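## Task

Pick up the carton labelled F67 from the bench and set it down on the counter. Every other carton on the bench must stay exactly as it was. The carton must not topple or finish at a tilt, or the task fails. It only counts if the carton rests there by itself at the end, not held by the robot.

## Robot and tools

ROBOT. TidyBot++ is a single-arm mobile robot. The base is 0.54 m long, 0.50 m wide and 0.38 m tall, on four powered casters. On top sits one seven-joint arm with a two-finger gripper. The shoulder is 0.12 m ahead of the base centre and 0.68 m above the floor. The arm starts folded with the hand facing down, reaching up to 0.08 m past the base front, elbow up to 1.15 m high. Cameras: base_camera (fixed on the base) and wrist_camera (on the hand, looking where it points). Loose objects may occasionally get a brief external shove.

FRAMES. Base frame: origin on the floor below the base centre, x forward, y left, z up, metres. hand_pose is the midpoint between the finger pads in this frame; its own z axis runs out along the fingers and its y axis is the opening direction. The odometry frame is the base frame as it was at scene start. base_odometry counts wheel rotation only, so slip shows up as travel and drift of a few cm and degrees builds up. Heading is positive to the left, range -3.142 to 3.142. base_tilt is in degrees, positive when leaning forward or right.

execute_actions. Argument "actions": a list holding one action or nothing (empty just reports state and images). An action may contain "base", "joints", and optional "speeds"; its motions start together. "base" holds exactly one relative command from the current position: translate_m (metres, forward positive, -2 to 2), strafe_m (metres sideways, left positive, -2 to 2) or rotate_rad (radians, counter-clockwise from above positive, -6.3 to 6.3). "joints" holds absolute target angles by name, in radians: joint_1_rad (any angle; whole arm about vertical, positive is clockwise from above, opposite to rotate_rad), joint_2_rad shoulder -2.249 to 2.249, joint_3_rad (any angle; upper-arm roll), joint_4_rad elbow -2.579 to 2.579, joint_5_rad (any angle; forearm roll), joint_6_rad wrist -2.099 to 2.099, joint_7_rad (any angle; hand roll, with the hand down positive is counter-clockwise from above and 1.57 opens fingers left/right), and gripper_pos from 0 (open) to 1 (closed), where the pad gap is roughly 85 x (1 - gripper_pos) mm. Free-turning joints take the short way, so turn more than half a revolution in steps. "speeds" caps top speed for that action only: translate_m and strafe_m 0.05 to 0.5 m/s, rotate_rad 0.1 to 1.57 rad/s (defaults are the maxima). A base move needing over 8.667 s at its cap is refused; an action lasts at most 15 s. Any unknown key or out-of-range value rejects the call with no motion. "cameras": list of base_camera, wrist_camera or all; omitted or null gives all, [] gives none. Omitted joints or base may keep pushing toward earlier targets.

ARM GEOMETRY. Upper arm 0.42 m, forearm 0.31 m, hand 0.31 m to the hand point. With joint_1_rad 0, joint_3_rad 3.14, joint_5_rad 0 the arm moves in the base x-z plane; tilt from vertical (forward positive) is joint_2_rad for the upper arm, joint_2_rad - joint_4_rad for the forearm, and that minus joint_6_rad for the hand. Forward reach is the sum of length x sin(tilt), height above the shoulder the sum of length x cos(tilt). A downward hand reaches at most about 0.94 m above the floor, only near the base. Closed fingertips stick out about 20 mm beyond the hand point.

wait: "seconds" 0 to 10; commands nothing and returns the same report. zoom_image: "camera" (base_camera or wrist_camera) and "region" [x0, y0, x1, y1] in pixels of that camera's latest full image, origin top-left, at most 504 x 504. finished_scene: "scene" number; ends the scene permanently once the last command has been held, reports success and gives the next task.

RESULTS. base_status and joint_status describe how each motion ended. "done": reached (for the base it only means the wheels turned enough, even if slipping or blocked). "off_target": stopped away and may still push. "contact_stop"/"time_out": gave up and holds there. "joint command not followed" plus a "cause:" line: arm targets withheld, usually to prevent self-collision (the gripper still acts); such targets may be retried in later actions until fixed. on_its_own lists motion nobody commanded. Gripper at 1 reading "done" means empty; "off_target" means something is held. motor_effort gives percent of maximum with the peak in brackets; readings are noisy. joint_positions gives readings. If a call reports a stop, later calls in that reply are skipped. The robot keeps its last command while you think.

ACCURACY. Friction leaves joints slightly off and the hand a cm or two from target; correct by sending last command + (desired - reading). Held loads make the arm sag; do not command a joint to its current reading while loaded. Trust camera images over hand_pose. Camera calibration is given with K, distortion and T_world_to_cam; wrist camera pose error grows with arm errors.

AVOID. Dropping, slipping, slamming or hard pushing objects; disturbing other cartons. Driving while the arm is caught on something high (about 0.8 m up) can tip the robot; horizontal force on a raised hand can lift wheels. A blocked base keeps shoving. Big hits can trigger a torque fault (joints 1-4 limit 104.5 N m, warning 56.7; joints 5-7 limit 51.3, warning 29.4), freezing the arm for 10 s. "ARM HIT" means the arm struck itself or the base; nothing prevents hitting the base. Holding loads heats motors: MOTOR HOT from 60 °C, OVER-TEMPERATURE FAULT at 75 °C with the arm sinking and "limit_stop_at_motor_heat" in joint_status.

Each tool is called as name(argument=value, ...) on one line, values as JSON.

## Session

execute_actions(actions=[])

Scene clock: 0.00 s.
base_odometry: x=+0.000 y=+0.000 heading=+0.000 (m, m, rad; odometry frame)
base_tilt: forward=+0.0 right=+0.2 (deg)
base_status: not commanded
joint_positions: joint_1_rad=-0.030 joint_2_rad=-0.323 joint_3_rad=+3.127 joint_4_rad=-2.538 joint_5_rad=-0.041 joint_6_rad=-0.913 joint_7_rad=+1.567 gripper_pos=+0.000
joint_status: not commanded
motor_effort: joint_1_rad=+1 joint_2_rad=+0 joint_3_rad=-1 joint_4_rad=+9 joint_5_rad=+0 joint_6_rad=+0 joint_7_rad=+1 (%)
hand_pose: x=+0.2403 y=+0.0164 z=+0.5807 quat_wxyz=(-0.014, +1.000, +0.007, +0.006) (m; base frame)
pictures: base_camera, wrist_camera
camera_calibration (this result's frames):
wrist_camera: T_world_to_cam=[[-0.0164214, -0.998153, -0.0584913, 0.0631434], [-0.999838, 0.0159594, 0.00835668, 0.287598], [-0.00740775, 0.0586191, -0.998253, 0.71814], [0, 0, 0, 1]] pos_world=[0.293908, 0.0163402, 0.718175]
Images, in order (width x height): base_camera 644x364, wrist_camera 644x476.

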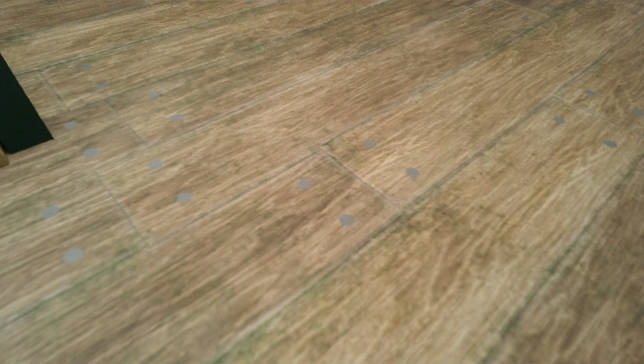

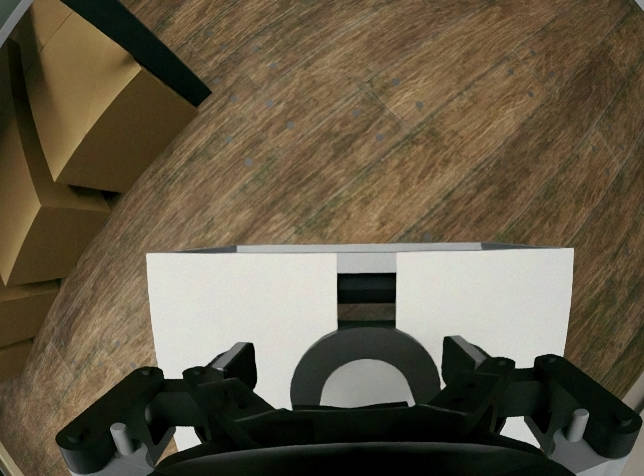

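execute_actions(actions=[{"joints": {"joint_1_rad": -0.9, "joint_4_rad": -1.4, "joint_6_rad": -0.72}}], cameras=["wrist_camera"])

Scene clock: 17.73 s.
base_odometry: x=+0.000 y=+0.000 heading=+0.000 (m, m, rad; odometry frame)
base_tilt: forward=+0.0 right=+0.2 (deg)
base_status: not commanded
joint_positions: joint_1_rad=-0.890 joint_2_rad=-0.323 joint_3_rad=+3.127 joint_4_rad=-1.412 joint_5_rad=-0.041 joint_6_rad=-0.760 joint_7_rad=+1.567 gripper_pos=+0.000
joint_status: all done
motor_effort: joint_1_rad=+2(0) joint_2_rad=-9(10) joint_3_rad=+0(1) joint_4_rad=+19(19) joint_5_rad=+1(1) joint_6_rad=+10(11) joint_7_rad=+1(1) (%)
hand_pose: x=+0.3843 y=+0.3564 z=+1.1409 quat_wxyz=(-0.280, +0.720, +0.345, +0.533) (m; base frame)
pictures: wrist_camera
camera_calibration (this result's frames):
wrist_camera: T_world_to_cam=[[0.805954, -0.587272, -0.0744934, -0.00654657], [-0.229969, -0.19465, -0.953533, 1.29813], [0.545483, 0.785635, -0.291933, -0.0189375], [0, 0, 0, 1]] pos_world=[0.314135, 0.263713, 1.23179]
Images, in order (width x height): wrist_camera 644x476.

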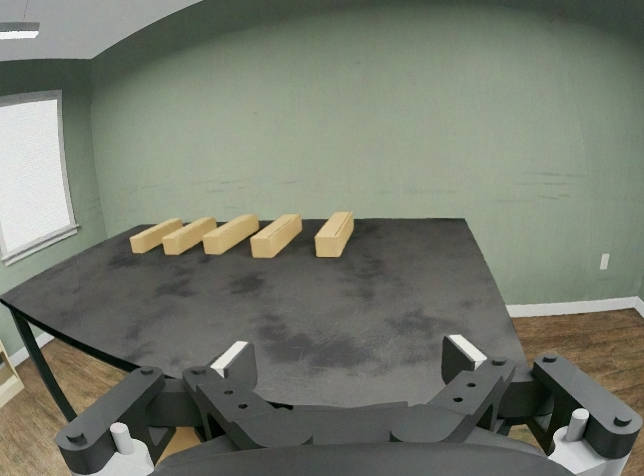

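execute_actions(actions=[{"base": {"rotate_rad": -0.845}}])

execute_actions(actions=[{"base": {"translate_m": 0.58}, "joints": {"joint_1_rad": -1.7}}])

Scene clock: 53.23 s.
base_odometry: x=+0.000 y=+0.000 heading=-0.843 (m, m, rad; odometry frame)
base_tilt: forward=+0.0 right=+0.2 (deg)
base_status: done
joint_positions: joint_1_rad=-0.895 joint_2_rad=-0.323 joint_3_rad=+3.128 joint_4_rad=-1.412 joint_5_rad=-0.041 joint_6_rad=-0.760 joint_7_rad=+1.567 gripper_pos=+0.000
joint_status: not commanded
motor_effort: joint_1_rad=+1(0) joint_2_rad=-9(13) joint_3_rad=+0(3) joint_4_rad=+19(20) joint_5_rad=+1(1) joint_6_rad=+10(10) joint_7_rad=+1(1) (%)
hand_pose: x=+0.3825 y=+0.3577 z=+1.1409 quat_wxyz=(-0.282, +0.719, +0.347, +0.532) (m; base frame)
pictures: base_camera, wrist_camera
camera_calibration (this result's frames):
wrist_camera: T_world_to_cam=[[0.809002, -0.583052, -0.0746023, -0.00683633], [-0.228993, -0.195728, -0.953547, 1.29802], [0.541366, 0.788506, -0.291859, -0.0185433], [0, 0, 0, 1]] pos_world=[0.312808, 0.264695, 1.23181]
Images, in order (width x height): base_camera 644x364, wrist_camera 644x476.

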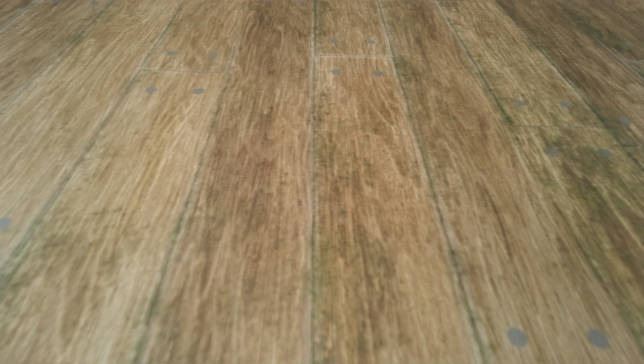

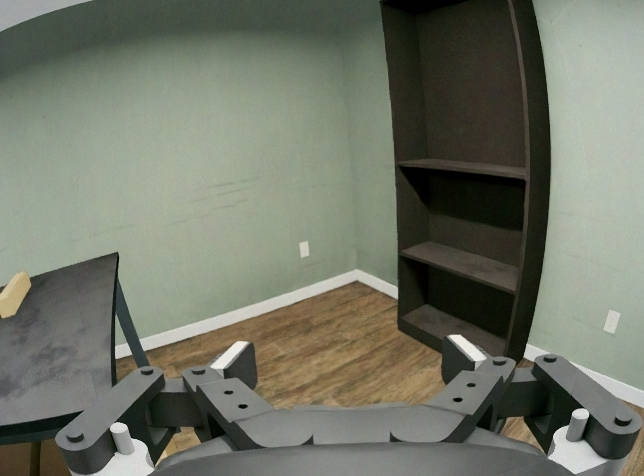

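Scene clock: 55.73 s.
base_odometry: x=+0.385 y=-0.434 heading=-0.844 (m, m, rad; odometry frame)
base_tilt: forward=+0.0 right=+0.2 (deg)
base_status: done
joint_positions: joint_1_rad=-1.689 joint_2_rad=-0.323 joint_3_rad=+3.128 joint_4_rad=-1.412 joint_5_rad=-0.041 joint_6_rad=-0.760 joint_7_rad=+1.567 gripper_pos=+0.000
joint_status: all done
motor_effort: joint_1_rad=+1(3) joint_2_rad=-9(11) joint_3_rad=+0(2) joint_4_rad=+19(20) joint_5_rad=-1(0) joint_6_rad=+10(11) joint_7_rad=+1(0) (%)
hand_pose: x=+0.0488 y=+0.4386 z=+1.1412 quat_wxyz=(-0.466, +0.529, +0.598, +0.382) (m; base frame)
pictures: base_camera, wrist_camera
camera_calibration (this result's frames):
wrist_camera: T_world_to_cam=[[0.982996, 0.167802, -0.0745752, -0.0275633], [-0.0211613, -0.299898, -0.953736, 1.27346], [-0.182404, 0.939097, -0.291248, 0.0670237], [0, 0, 0, 1]] pos_world=[0.0662681, 0.323591, 1.23201]
Images, in order (width x height): base_camera 644x364, wrist_camera 644x476.

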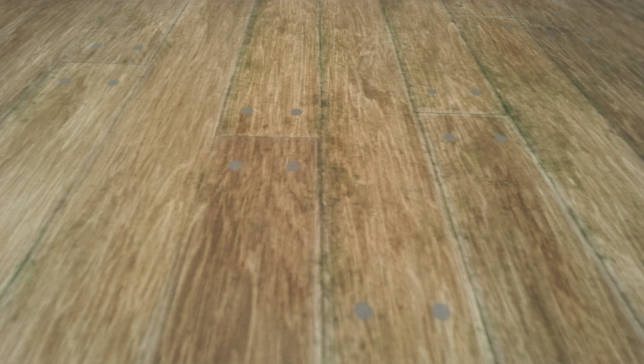

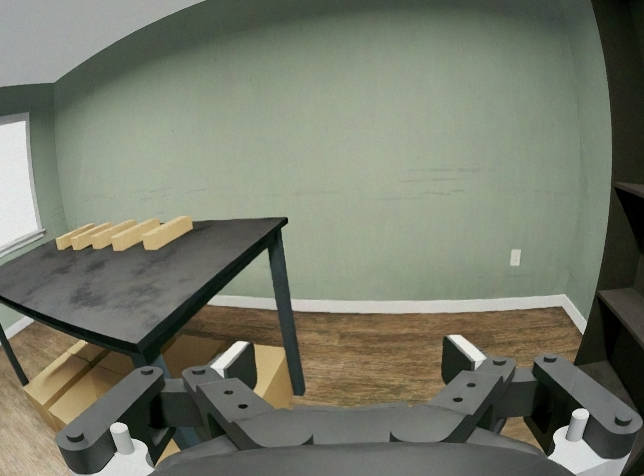

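execute_actions(actions=[{"base": {"strafe_m": 1.97}, "joints": {"joint_1_rad": -3.6, "joint_2_rad": -0.7, "joint_4_rad": -1.95, "joint_6_rad": -0.6, "joint_3_rad": 3.15, "joint_5_rad": 0.03}}])

Scene clock: 81.60 s.
base_odometry: x=+1.858 y=+0.873 heading=-0.845 (m, m, rad; odometry frame)
base_tilt: forward=+0.0 right=+0.2 (deg)
base_status: done
joint_positions: joint_1_rad=-3.590 joint_2_rad=-0.683 joint_3_rad=+3.132 joint_4_rad=-1.933 joint_5_rad=+0.008 joint_6_rad=-0.643 joint_7_rad=+1.567 gripper_pos=+0.000
joint_status: all done
motor_effort: joint_1_rad=+1(1) joint_2_rad=+2(9) joint_3_rad=+0(1) joint_4_rad=+20(20) joint_5_rad=+1(1) joint_6_rad=+10(10) joint_7_rad=+0(0) (%)
hand_pose: x=-0.1747 y=-0.1461 z=+1.0090 quat_wxyz=(-0.571, -0.185, +0.790, -0.127) (m; base frame)
pictures: base_camera, wrist_camera
camera_calibration (this result's frames):
wrist_camera: T_world_to_cam=[[-0.45294, 0.891055, -0.0294138, 0.0895896], [0.310779, 0.12688, -0.941976, 1.07577], [-0.83562, -0.4358, -0.33439, 0.265384], [0, 0, 0, 1]] pos_world=[-0.0719887, -0.100669, 1.10473]
Images, in order (width x height): base_camera 644x364, wrist_camera 644x476.

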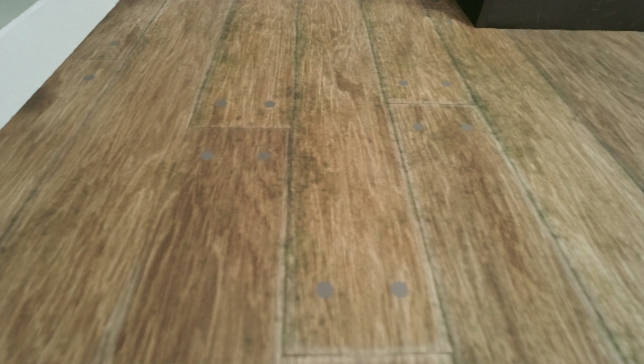

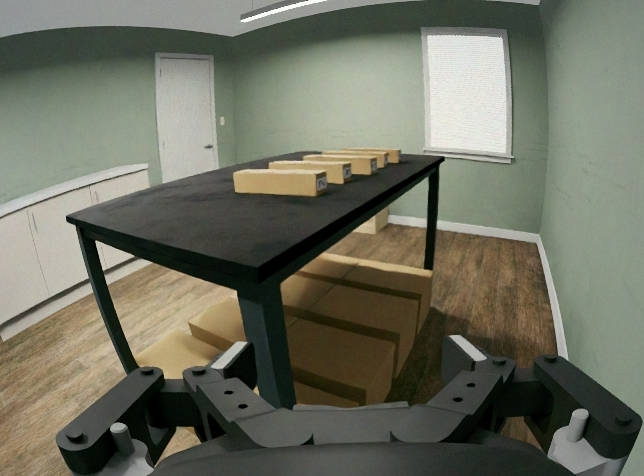

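zoom_image(camera="wrist_camera", region=[290, 140, 420, 205])

Region (290, 140, 420, 205) of wrist_camera's 644x476 image, scaled by 3.877.

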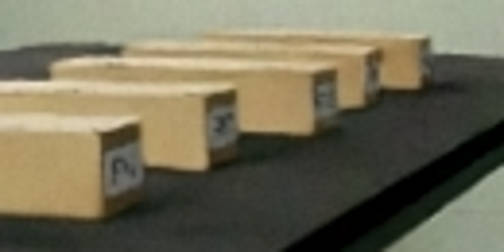

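execute_actions(actions=[{"base": {"translate_m": -1.1}, "joints": {"joint_1_rad": -4.72}}])

Scene clock: 114.03 s.
base_odometry: x=+1.129 y=+1.697 heading=-0.845 (m, m, rad; odometry frame)
base_tilt: forward=+0.0 right=+0.2 (deg)
base_status: done
joint_positions: joint_1_rad=-4.710 joint_2_rad=-0.689 joint_3_rad=+3.134 joint_4_rad=-1.933 joint_5_rad=+0.009 joint_6_rad=-0.641 joint_7_rad=+1.567 gripper_pos=+0.000
joint_status: all done
motor_effort: joint_1_rad=+2(2) joint_2_rad=+2(4) joint_3_rad=+0(1) joint_4_rad=+20(20) joint_5_rad=+1(0) joint_6_rad=+10(11) joint_7_rad=+1(1) (%)
hand_pose: x=+0.1213 y=-0.3262 z=+1.0109 quat_wxyz=(-0.418, -0.574, +0.571, -0.413) (m; base frame)
pictures: base_camera, wrist_camera
camera_calibration (this result's frames):
wrist_camera: T_world_to_cam=[[-0.999384, -0.0175936, -0.0303634, 0.155041], [0.0228912, 0.328973, -0.944062, 1.11136], [0.0265982, -0.944175, -0.328368, 0.158383], [0, 0, 0, 1]] pos_world=[0.125292, -0.21334, 1.10591]
Images, in order (width x height): base_camera 644x364, wrist_camera 644x476.

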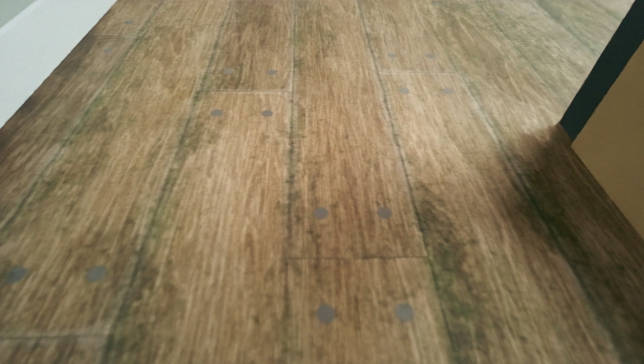

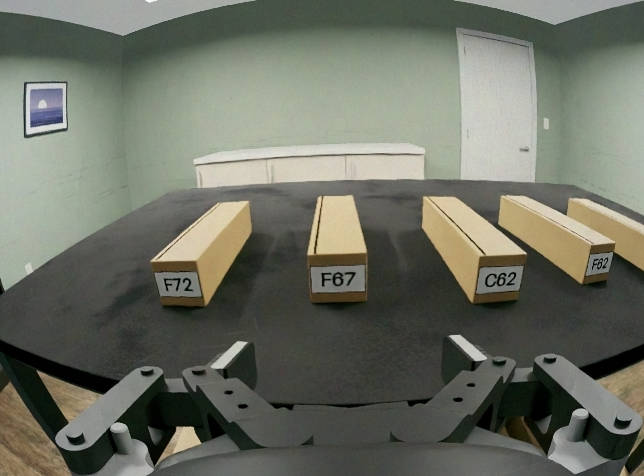

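execute_actions(actions=[{"base": {"strafe_m": -0.09}, "joints": {"joint_2_rad": -0.3, "joint_4_rad": -0.595, "joint_6_rad": -1.615}}], cameras=[])

execute_actions(actions=[{"base": {"translate_m": 0.011}, "joints": {"joint_2_rad": 0.315}}])

Scene clock: 149.43 s.
base_odometry: x=+1.061 y=+1.637 heading=-0.846 (m, m, rad; odometry frame)
base_tilt: forward=+0.0 right=+0.2 (deg)
base_status: done
joint_positions: joint_1_rad=-4.710 joint_2_rad=-0.323 joint_3_rad=+3.135 joint_4_rad=-0.610 joint_5_rad=+0.009 joint_6_rad=-1.573 joint_7_rad=+1.567 gripper_pos=+0.000
joint_status: all done
motor_effort: joint_1_rad=+0(1) joint_2_rad=+1(5) joint_3_rad=+0(1) joint_4_rad=+9(20) joint_5_rad=+0(1) joint_6_rad=+10(11) joint_7_rad=+1(1) (%)
hand_pose: x=+0.1202 y=-0.2539 z=+1.2934 quat_wxyz=(-0.424, -0.566, +0.568, -0.421) (m; base frame)
pictures: none
No camera images: the call's "cameras" was empty. Leave "cameras" out to get every camera's image.

Scene clock: 151.43 s.
base_odometry: x=+1.068 y=+1.629 heading=-0.846 (m, m, rad; odometry frame)
base_tilt: forward=+0.0 right=+0.2 (deg)
base_status: done
joint_positions: joint_1_rad=-4.711 joint_2_rad=+0.319 joint_3_rad=+3.135 joint_4_rad=-0.604 joint_5_rad=+0.011 joint_6_rad=-1.573 joint_7_rad=+1.567 gripper_pos=+0.000
joint_status: all done
motor_effort: joint_1_rad=+2(1) joint_2_rad=-29(34) joint_3_rad=-1(1) joint_4_rad=+16(17) joint_5_rad=+0(2) joint_6_rad=+7(10) joint_7_rad=+1(1) (%)
hand_pose: x=+0.1187 y=-0.5700 z=+1.0223 quat_wxyz=(-0.226, -0.669, +0.672, -0.222) (m; base frame)
pictures: base_camera, wrist_camera
camera_calibration (this result's frames):
wrist_camera: T_world_to_cam=[[-0.999175, 0.0130361, -0.0384555, 0.174231], [0.0330818, 0.810503, -0.584799, 1.10833], [0.0235448, -0.585589, -0.810266, 0.629358], [0, 0, 0, 1]] pos_world=[0.122604, -0.532028, 1.1648]
Images, in order (width x height): base_camera 644x364, wrist_camera 644x476.

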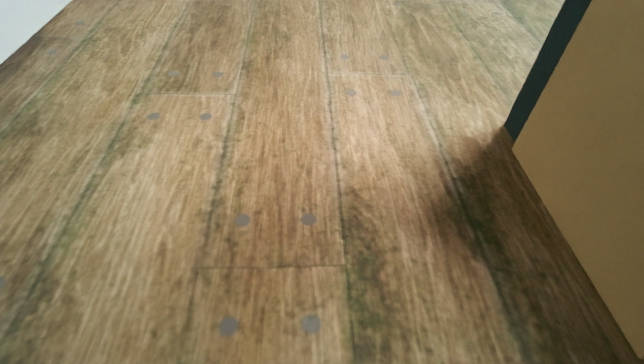

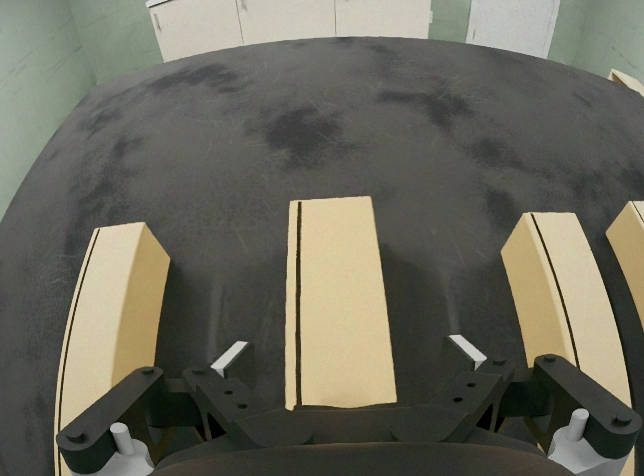

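execute_actions(actions=[{"base": {"translate_m": 0.005}, "joints": {"joint_2_rad": 0.198, "joint_4_rad": -0.945, "joint_6_rad": -1.308}}], cameras=["wrist_camera"])

Scene clock: 182.57 s.
base_odometry: x=+1.071 y=+1.625 heading=-0.846 (m, m, rad; odometry frame)
base_tilt: forward=+0.0 right=+0.2 (deg)
base_status: done
joint_positions: joint_1_rad=-4.715 joint_2_rad=+0.220 joint_3_rad=+3.135 joint_4_rad=-0.930 joint_5_rad=+0.012 joint_6_rad=-1.350 joint_7_rad=+1.567 gripper_pos=+0.000
joint_status: all done
motor_effort: joint_1_rad=+2(6) joint_2_rad=-28(32) joint_3_rad=-1(3) joint_4_rad=+18(18) joint_5_rad=+1(1) joint_6_rad=+7(8) joint_7_rad=+1(1) (%)
hand_pose: x=+0.1212 y=-0.5650 z=+0.9716 quat_wxyz=(-0.225, -0.672, +0.670, -0.221) (m; base frame)
pictures: wrist_camera
camera_calibration (this result's frames):
wrist_camera: T_world_to_cam=[[-0.999331, 0.00722923, -0.0358558, 0.168893], [0.0267657, 0.812651, -0.582136, 1.07397], [0.0249299, -0.582706, -0.812301, 0.594612], [0, 0, 0, 1]] pos_world=[0.12521, -0.527503, 1.11426]
Images, in order (width x height): wrist_camera 644x476.

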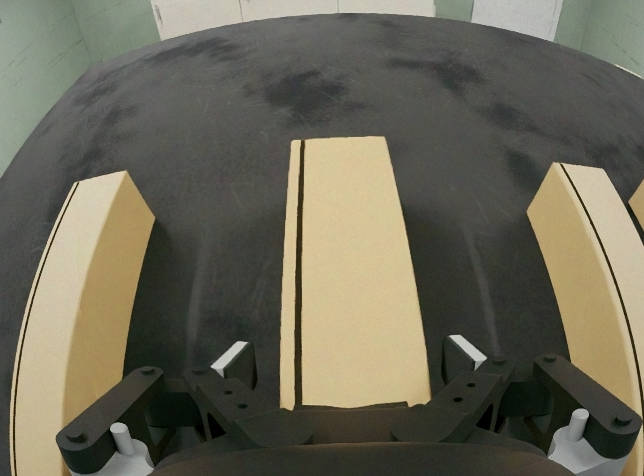

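execute_actions(actions=[{"joints": {"gripper_pos": 1.0}}], cameras=["wrist_camera"])

Scene clock: 205.60 s.
base_odometry: x=+1.071 y=+1.625 heading=-0.846 (m, m, rad; odometry frame)
base_tilt: forward=+0.0 right=+0.2 (deg)
base_status: not commanded
joint_positions: joint_1_rad=-4.715 joint_2_rad=+0.215 joint_3_rad=+3.135 joint_4_rad=-0.932 joint_5_rad=+0.012 joint_6_rad=-1.348 joint_7_rad=+1.567 gripper_pos=+0.359
joint_status: gripper_pos off_target (ended at +0.359, target +1.000)
motor_effort: joint_1_rad=+1(2) joint_2_rad=-28(28) joint_3_rad=+0(1) joint_4_rad=+18(18) joint_5_rad=+0(1) joint_6_rad=+7(7) joint_7_rad=+1(1) (%)
hand_pose: x=+0.1212 y=-0.5637 z=+0.9736 quat_wxyz=(-0.227, -0.671, +0.670, -0.222) (m; base frame)
pictures: wrist_camera
camera_calibration (this result's frames):
wrist_camera: T_world_to_cam=[[-0.999331, 0.00704317, -0.0358848, 0.16888], [0.0267455, 0.809985, -0.58584, 1.07624], [0.02494, -0.586408, -0.809632, 0.592292], [0, 0, 0, 1]] pos_world=[0.125211, -0.525605, 1.11611]
Images, in order (width x height): wrist_camera 644x476.

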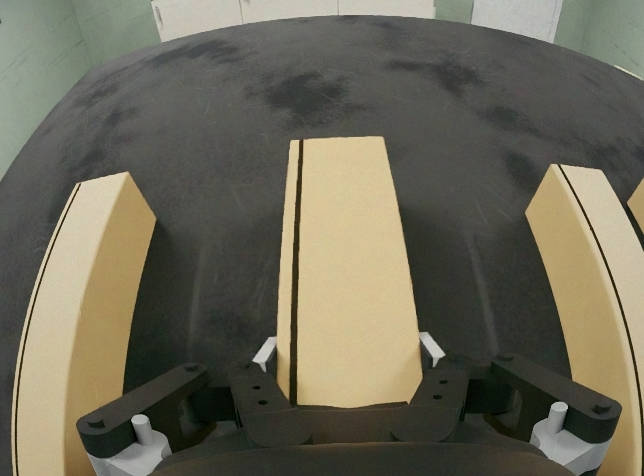

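execute_actions(actions=[{"joints": {"joint_2_rad": 0.04, "joint_4_rad": -0.7, "joint_6_rad": -1.77}}], cameras=["wrist_camera"])

Scene clock: 213.57 s.
base_odometry: x=+1.071 y=+1.625 heading=-0.846 (m, m, rad; odometry frame)
base_tilt: forward=+0.0 right=+0.2 (deg)
base_status: not commanded
joint_positions: joint_1_rad=-4.715 joint_2_rad=+0.035 joint_3_rad=+3.135 joint_4_rad=-0.707 joint_5_rad=+0.012 joint_6_rad=-1.735 joint_7_rad=+1.567 gripper_pos=+0.359
joint_status: all done
motor_effort: joint_1_rad=+1(2) joint_2_rad=-18(31) joint_3_rad=+0(1) joint_4_rad=+14(19) joint_5_rad=+0(1) joint_6_rad=+7(8) joint_7_rad=+1(1) (%)
hand_pose: x=+0.1203 y=-0.4189 z=+1.0888 quat_wxyz=(-0.233, -0.668, +0.669, -0.228) (m; base frame)
pictures: wrist_camera
camera_calibration (this result's frames):
wrist_camera: T_world_to_cam=[[-0.99924, 0.00993228, -0.0376902, 0.174255], [0.0305713, 0.799566, -0.5998, 1.0368], [0.0241784, -0.600496, -0.799262, 0.753371], [0, 0, 0, 1]] pos_world=[0.124211, -0.378323, 1.23058]
Images, in order (width x height): wrist_camera 644x476.

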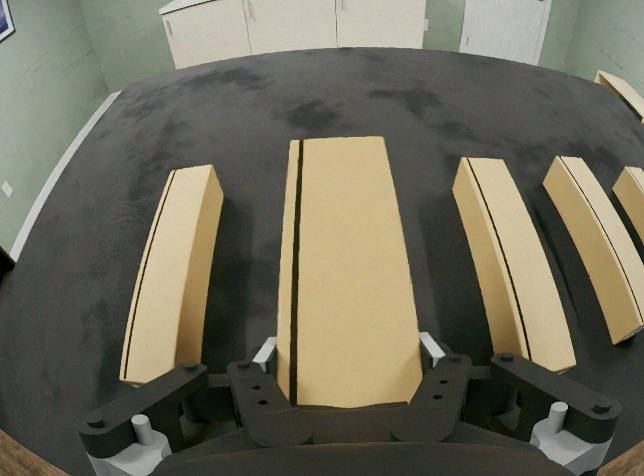

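execute_actions(actions=[{"base": {"translate_m": 1.02}}], cameras=["wrist_camera"])

Scene clock: 228.60 s.
base_odometry: x=+1.746 y=+0.860 heading=-0.847 (m, m, rad; odometry frame)
base_tilt: forward=+0.0 right=+0.2 (deg)
base_status: done
joint_positions: joint_1_rad=-4.716 joint_2_rad=+0.035 joint_3_rad=+3.136 joint_4_rad=-0.707 joint_5_rad=+0.013 joint_6_rad=-1.735 joint_7_rad=+1.567 gripper_pos=+0.359
joint_status: not commanded
motor_effort: joint_1_rad=+1(1) joint_2_rad=-17(20) joint_3_rad=-1(2) joint_4_rad=+14(15) joint_5_rad=+0(1) joint_6_rad=+7(8) joint_7_rad=+1(1) (%)
hand_pose: x=+0.1205 y=-0.4189 z=+1.0887 quat_wxyz=(-0.233, -0.668, +0.669, -0.228) (m; base frame)
pictures: wrist_camera
camera_calibration (this result's frames):
wrist_camera: T_world_to_cam=[[-0.999269, 0.00930196, -0.0370775, 0.173599], [0.0296974, 0.799629, -0.599759, 1.03689], [0.0240693, -0.600422, -0.799321, 0.753431], [0, 0, 0, 1]] pos_world=[0.124545, -0.378362, 1.23055]
Images, in order (width x height): wrist_camera 644x476.

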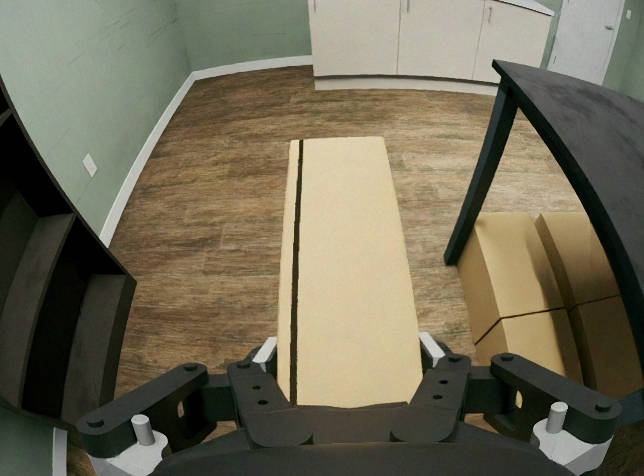

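execute_actions(actions=[{"base": {"strafe_m": -2.0}}])

Scene clock: 248.53 s.
base_odometry: x=+0.249 y=-0.466 heading=-0.846 (m, m, rad; odometry frame)
base_tilt: forward=+0.0 right=+0.2 (deg)
base_status: done
joint_positions: joint_1_rad=-4.716 joint_2_rad=+0.041 joint_3_rad=+3.136 joint_4_rad=-0.707 joint_5_rad=+0.013 joint_6_rad=-1.736 joint_7_rad=+1.567 gripper_pos=+0.359
joint_status: not commanded
motor_effort: joint_1_rad=+2(1) joint_2_rad=-18(21) joint_3_rad=-1(1) joint_4_rad=+14(16) joint_5_rad=+1(1) joint_6_rad=+7(8) joint_7_rad=+1(1) (%)
hand_pose: x=+0.1205 y=-0.4211 z=+1.0861 quat_wxyz=(-0.230, -0.669, +0.669, -0.226) (m; base frame)
pictures: base_camera, wrist_camera
camera_calibration (this result's frames):
wrist_camera: T_world_to_cam=[[-0.999275, 0.00974953, -0.0368014, 0.17334], [0.0297291, 0.803671, -0.594331, 1.03284], [0.0237817, -0.594994, -0.803378, 0.756778], [0, 0, 0, 1]] pos_world=[0.124512, -0.381473, 1.22821]
Images, in order (width x height): base_camera 644x364, wrist_camera 644x476.

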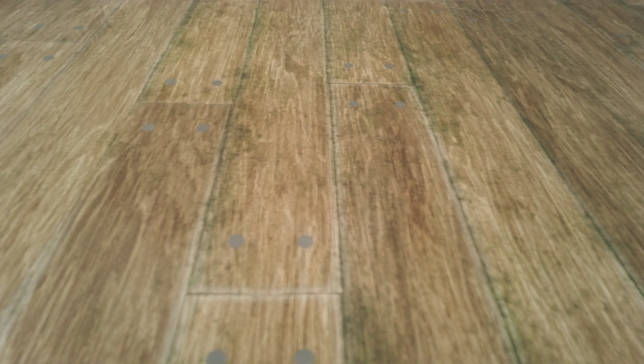

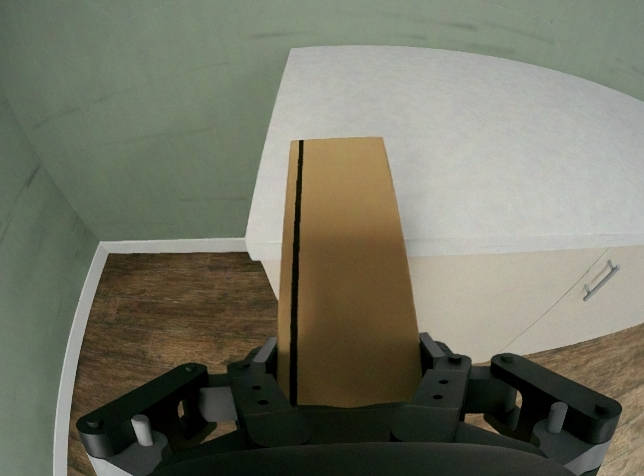

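execute_actions(actions=[{"base": {"strafe_m": -0.29}, "joints": {"joint_1_rad": -4.46, "joint_2_rad": 0.26, "joint_4_rad": -0.775, "joint_6_rad": -1.42}}], cameras=["wrist_camera"])

Scene clock: 273.53 s.
base_odometry: x=+0.032 y=-0.658 heading=-0.846 (m, m, rad; odometry frame)
base_tilt: forward=+0.0 right=+0.2 (deg)
base_status: done
joint_positions: joint_1_rad=-4.467 joint_2_rad=+0.280 joint_3_rad=+3.136 joint_4_rad=-0.771 joint_5_rad=+0.013 joint_6_rad=-1.457 joint_7_rad=+1.567 gripper_pos=+0.359
joint_status: all done
motor_effort: joint_1_rad=+1(1) joint_2_rad=-30(37) joint_3_rad=-1(1) joint_4_rad=+17(19) joint_5_rad=+0(2) joint_6_rad=+7(9) joint_7_rad=+1(1) (%)
hand_pose: x=-0.0200 y=-0.5563 z=+0.9914 quat_wxyz=(-0.248, -0.584, +0.749, -0.189) (m; base frame)
pictures: wrist_camera
camera_calibration (this result's frames):
wrist_camera: T_world_to_cam=[[-0.966525, 0.254105, -0.0354933, 0.166086], [0.227641, 0.78548, -0.575501, 1.06456], [-0.118359, -0.564315, -0.817031, 0.631367], [0, 0, 0, 1]] pos_world=[-0.00708359, -0.522101, 1.13439]
Images, in order (width x height): wrist_camera 644x476.

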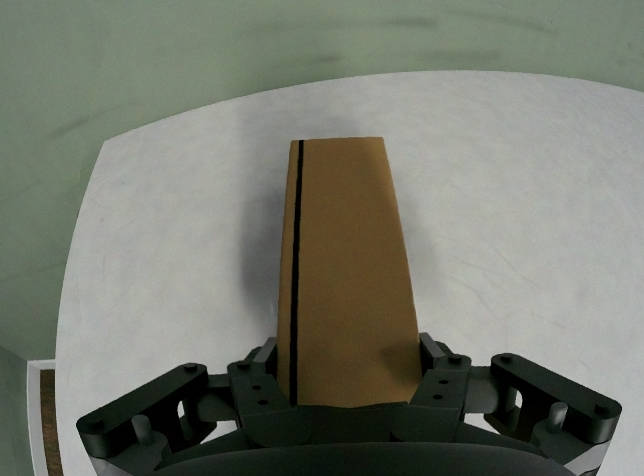

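execute_actions(actions=[{"joints": {"joint_2_rad": 0.192, "joint_4_rad": -0.966, "joint_6_rad": -1.285}}], cameras=["wrist_camera"])

Scene clock: 290.67 s.
base_odometry: x=+0.032 y=-0.658 heading=-0.846 (m, m, rad; odometry frame)
base_tilt: forward=+0.0 right=+0.2 (deg)
base_status: not commanded
joint_positions: joint_1_rad=-4.467 joint_2_rad=+0.213 joint_3_rad=+3.136 joint_4_rad=-0.950 joint_5_rad=+0.013 joint_6_rad=-1.328 joint_7_rad=+1.567 gripper_pos=+0.359
joint_status: all done
motor_effort: joint_1_rad=+1(1) joint_2_rad=-28(30) joint_3_rad=+0(1) joint_4_rad=+18(18) joint_5_rad=+0(0) joint_6_rad=+7(7) joint_7_rad=+1(1) (%)
hand_pose: x=-0.0180 y=-0.5491 z=+0.9696 quat_wxyz=(-0.254, -0.583, +0.747, -0.193) (m; base frame)
pictures: wrist_camera
camera_calibration (this result's frames):
wrist_camera: T_world_to_cam=[[-0.967087, 0.252078, -0.0346424, 0.163518], [0.223626, 0.777076, -0.588341, 1.05366], [-0.121388, -0.576723, -0.807871, 0.602032], [0, 0, 0, 1]] pos_world=[-0.00441105, -0.51279, 1.11194]
Images, in order (width x height): wrist_camera 644x476.

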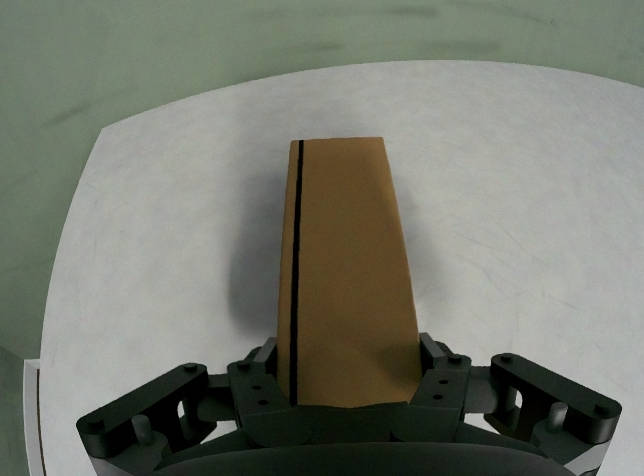

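execute_actions(actions=[{"joints": {"joint_2_rad": 0.215, "joint_4_rad": -1.006, "joint_6_rad": -1.245}}], cameras=["wrist_camera"])

Scene clock: 296.27 s.
base_odometry: x=+0.032 y=-0.658 heading=-0.846 (m, m, rad; odometry frame)
base_tilt: forward=+0.0 right=+0.2 (deg)
base_status: not commanded
joint_positions: joint_1_rad=-4.467 joint_2_rad=+0.204 joint_3_rad=+3.136 joint_4_rad=-0.975 joint_5_rad=+0.013 joint_6_rad=-1.290 joint_7_rad=+1.567 gripper_pos=+0.359
joint_status: all done
motor_effort: joint_1_rad=+2(2) joint_2_rad=-22(28) joint_3_rad=+0(1) joint_4_rad=+15(17) joint_5_rad=+1(0) joint_6_rad=+8(8) joint_7_rad=+1(1) (%)
hand_pose: x=-0.0188 y=-0.5528 z=+0.9706 quat_wxyz=(-0.263, -0.581, +0.744, -0.200) (m; base frame)
pictures: wrist_camera
camera_calibration (this result's frames):
wrist_camera: T_world_to_cam=[[-0.967399, 0.250864, -0.0347501, 0.163098], [0.219816, 0.763564, -0.607167, 1.068], [-0.125782, -0.595011, -0.793814, 0.576782], [0, 0, 0, 1]] pos_world=[-0.0044335, -0.51321, 1.11198]
Images, in order (width x height): wrist_camera 644x476.

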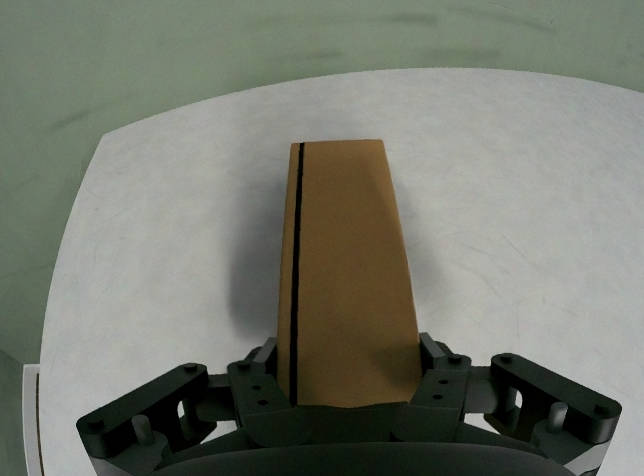

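Contact made. Release and retreat.

execute_actions(actions=[{"joints": {"gripper_pos": 0.0, "joint_2_rad": 0.2, "joint_4_rad": -0.975}}], cameras=[])

execute_actions(actions=[{"joints": {"joint_2_rad": 0.06, "joint_4_rad": -0.75, "joint_6_rad": -1.6}}], cameras=["wrist_camera"])

Scene clock: 309.23 s.
base_odometry: x=+0.032 y=-0.658 heading=-0.846 (m, m, rad; odometry frame)
base_tilt: forward=+0.0 right=+0.2 (deg)
base_status: not commanded
joint_positions: joint_1_rad=-4.467 joint_2_rad=+0.203 joint_3_rad=+3.136 joint_4_rad=-0.972 joint_5_rad=+0.013 joint_6_rad=-1.288 joint_7_rad=+1.567 gripper_pos=+0.000
joint_status: all done
motor_effort: joint_1_rad=+1(1) joint_2_rad=-27(28) joint_3_rad=-1(0) joint_4_rad=+18(18) joint_5_rad=+0(0) joint_6_rad=+7(8) joint_7_rad=+0(0) (%)
hand_pose: x=-0.0189 y=-0.5531 z=+0.9731 quat_wxyz=(-0.265, -0.581, +0.743, -0.202) (m; base frame)
pictures: none
No camera images: the call's "cameras" was empty. Leave "cameras" out to get every camera's image.

Scene clock: 310.73 s.
base_odometry: x=+0.032 y=-0.658 heading=-0.846 (m, m, rad; odometry frame)
base_tilt: forward=+0.0 right=+0.2 (deg)
base_status: not commanded
joint_positions: joint_1_rad=-4.467 joint_2_rad=+0.054 joint_3_rad=+3.136 joint_4_rad=-0.756 joint_5_rad=+0.013 joint_6_rad=-1.561 joint_7_rad=+1.567 gripper_pos=+0.000
joint_status: all done
motor_effort: joint_1_rad=+1(1) joint_2_rad=-19(30) joint_3_rad=-1(1) joint_4_rad=+15(20) joint_5_rad=+0(1) joint_6_rad=+8(9) joint_7_rad=+1(1) (%)
hand_pose: x=+0.0056 y=-0.4531 z=+1.0953 quat_wxyz=(-0.299, -0.569, +0.731, -0.228) (m; base frame)
pictures: wrist_camera
camera_calibration (this result's frames):
wrist_camera: T_world_to_cam=[[-0.967469, 0.250243, -0.0371673, 0.168424], [0.207701, 0.701788, -0.681435, 1.11566], [-0.144441, -0.666988, -0.730934, 0.636778], [0, 0, 0, 1]] pos_world=[0.0231985, -0.40038, 1.23195]
Images, in order (width x height): wrist_camera 644x476.

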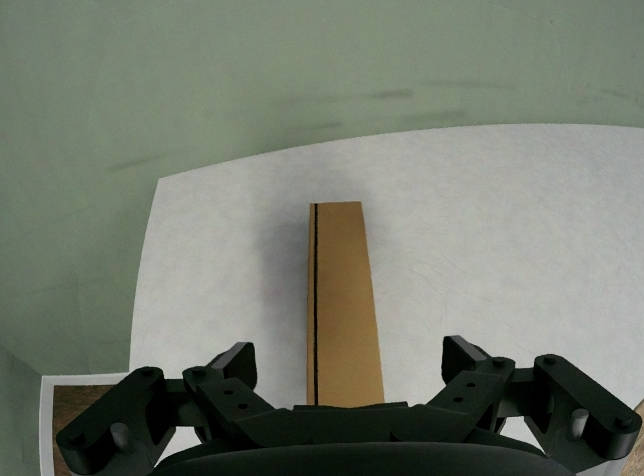

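finished_scene(scene=2)

The scene is finished: the task was done.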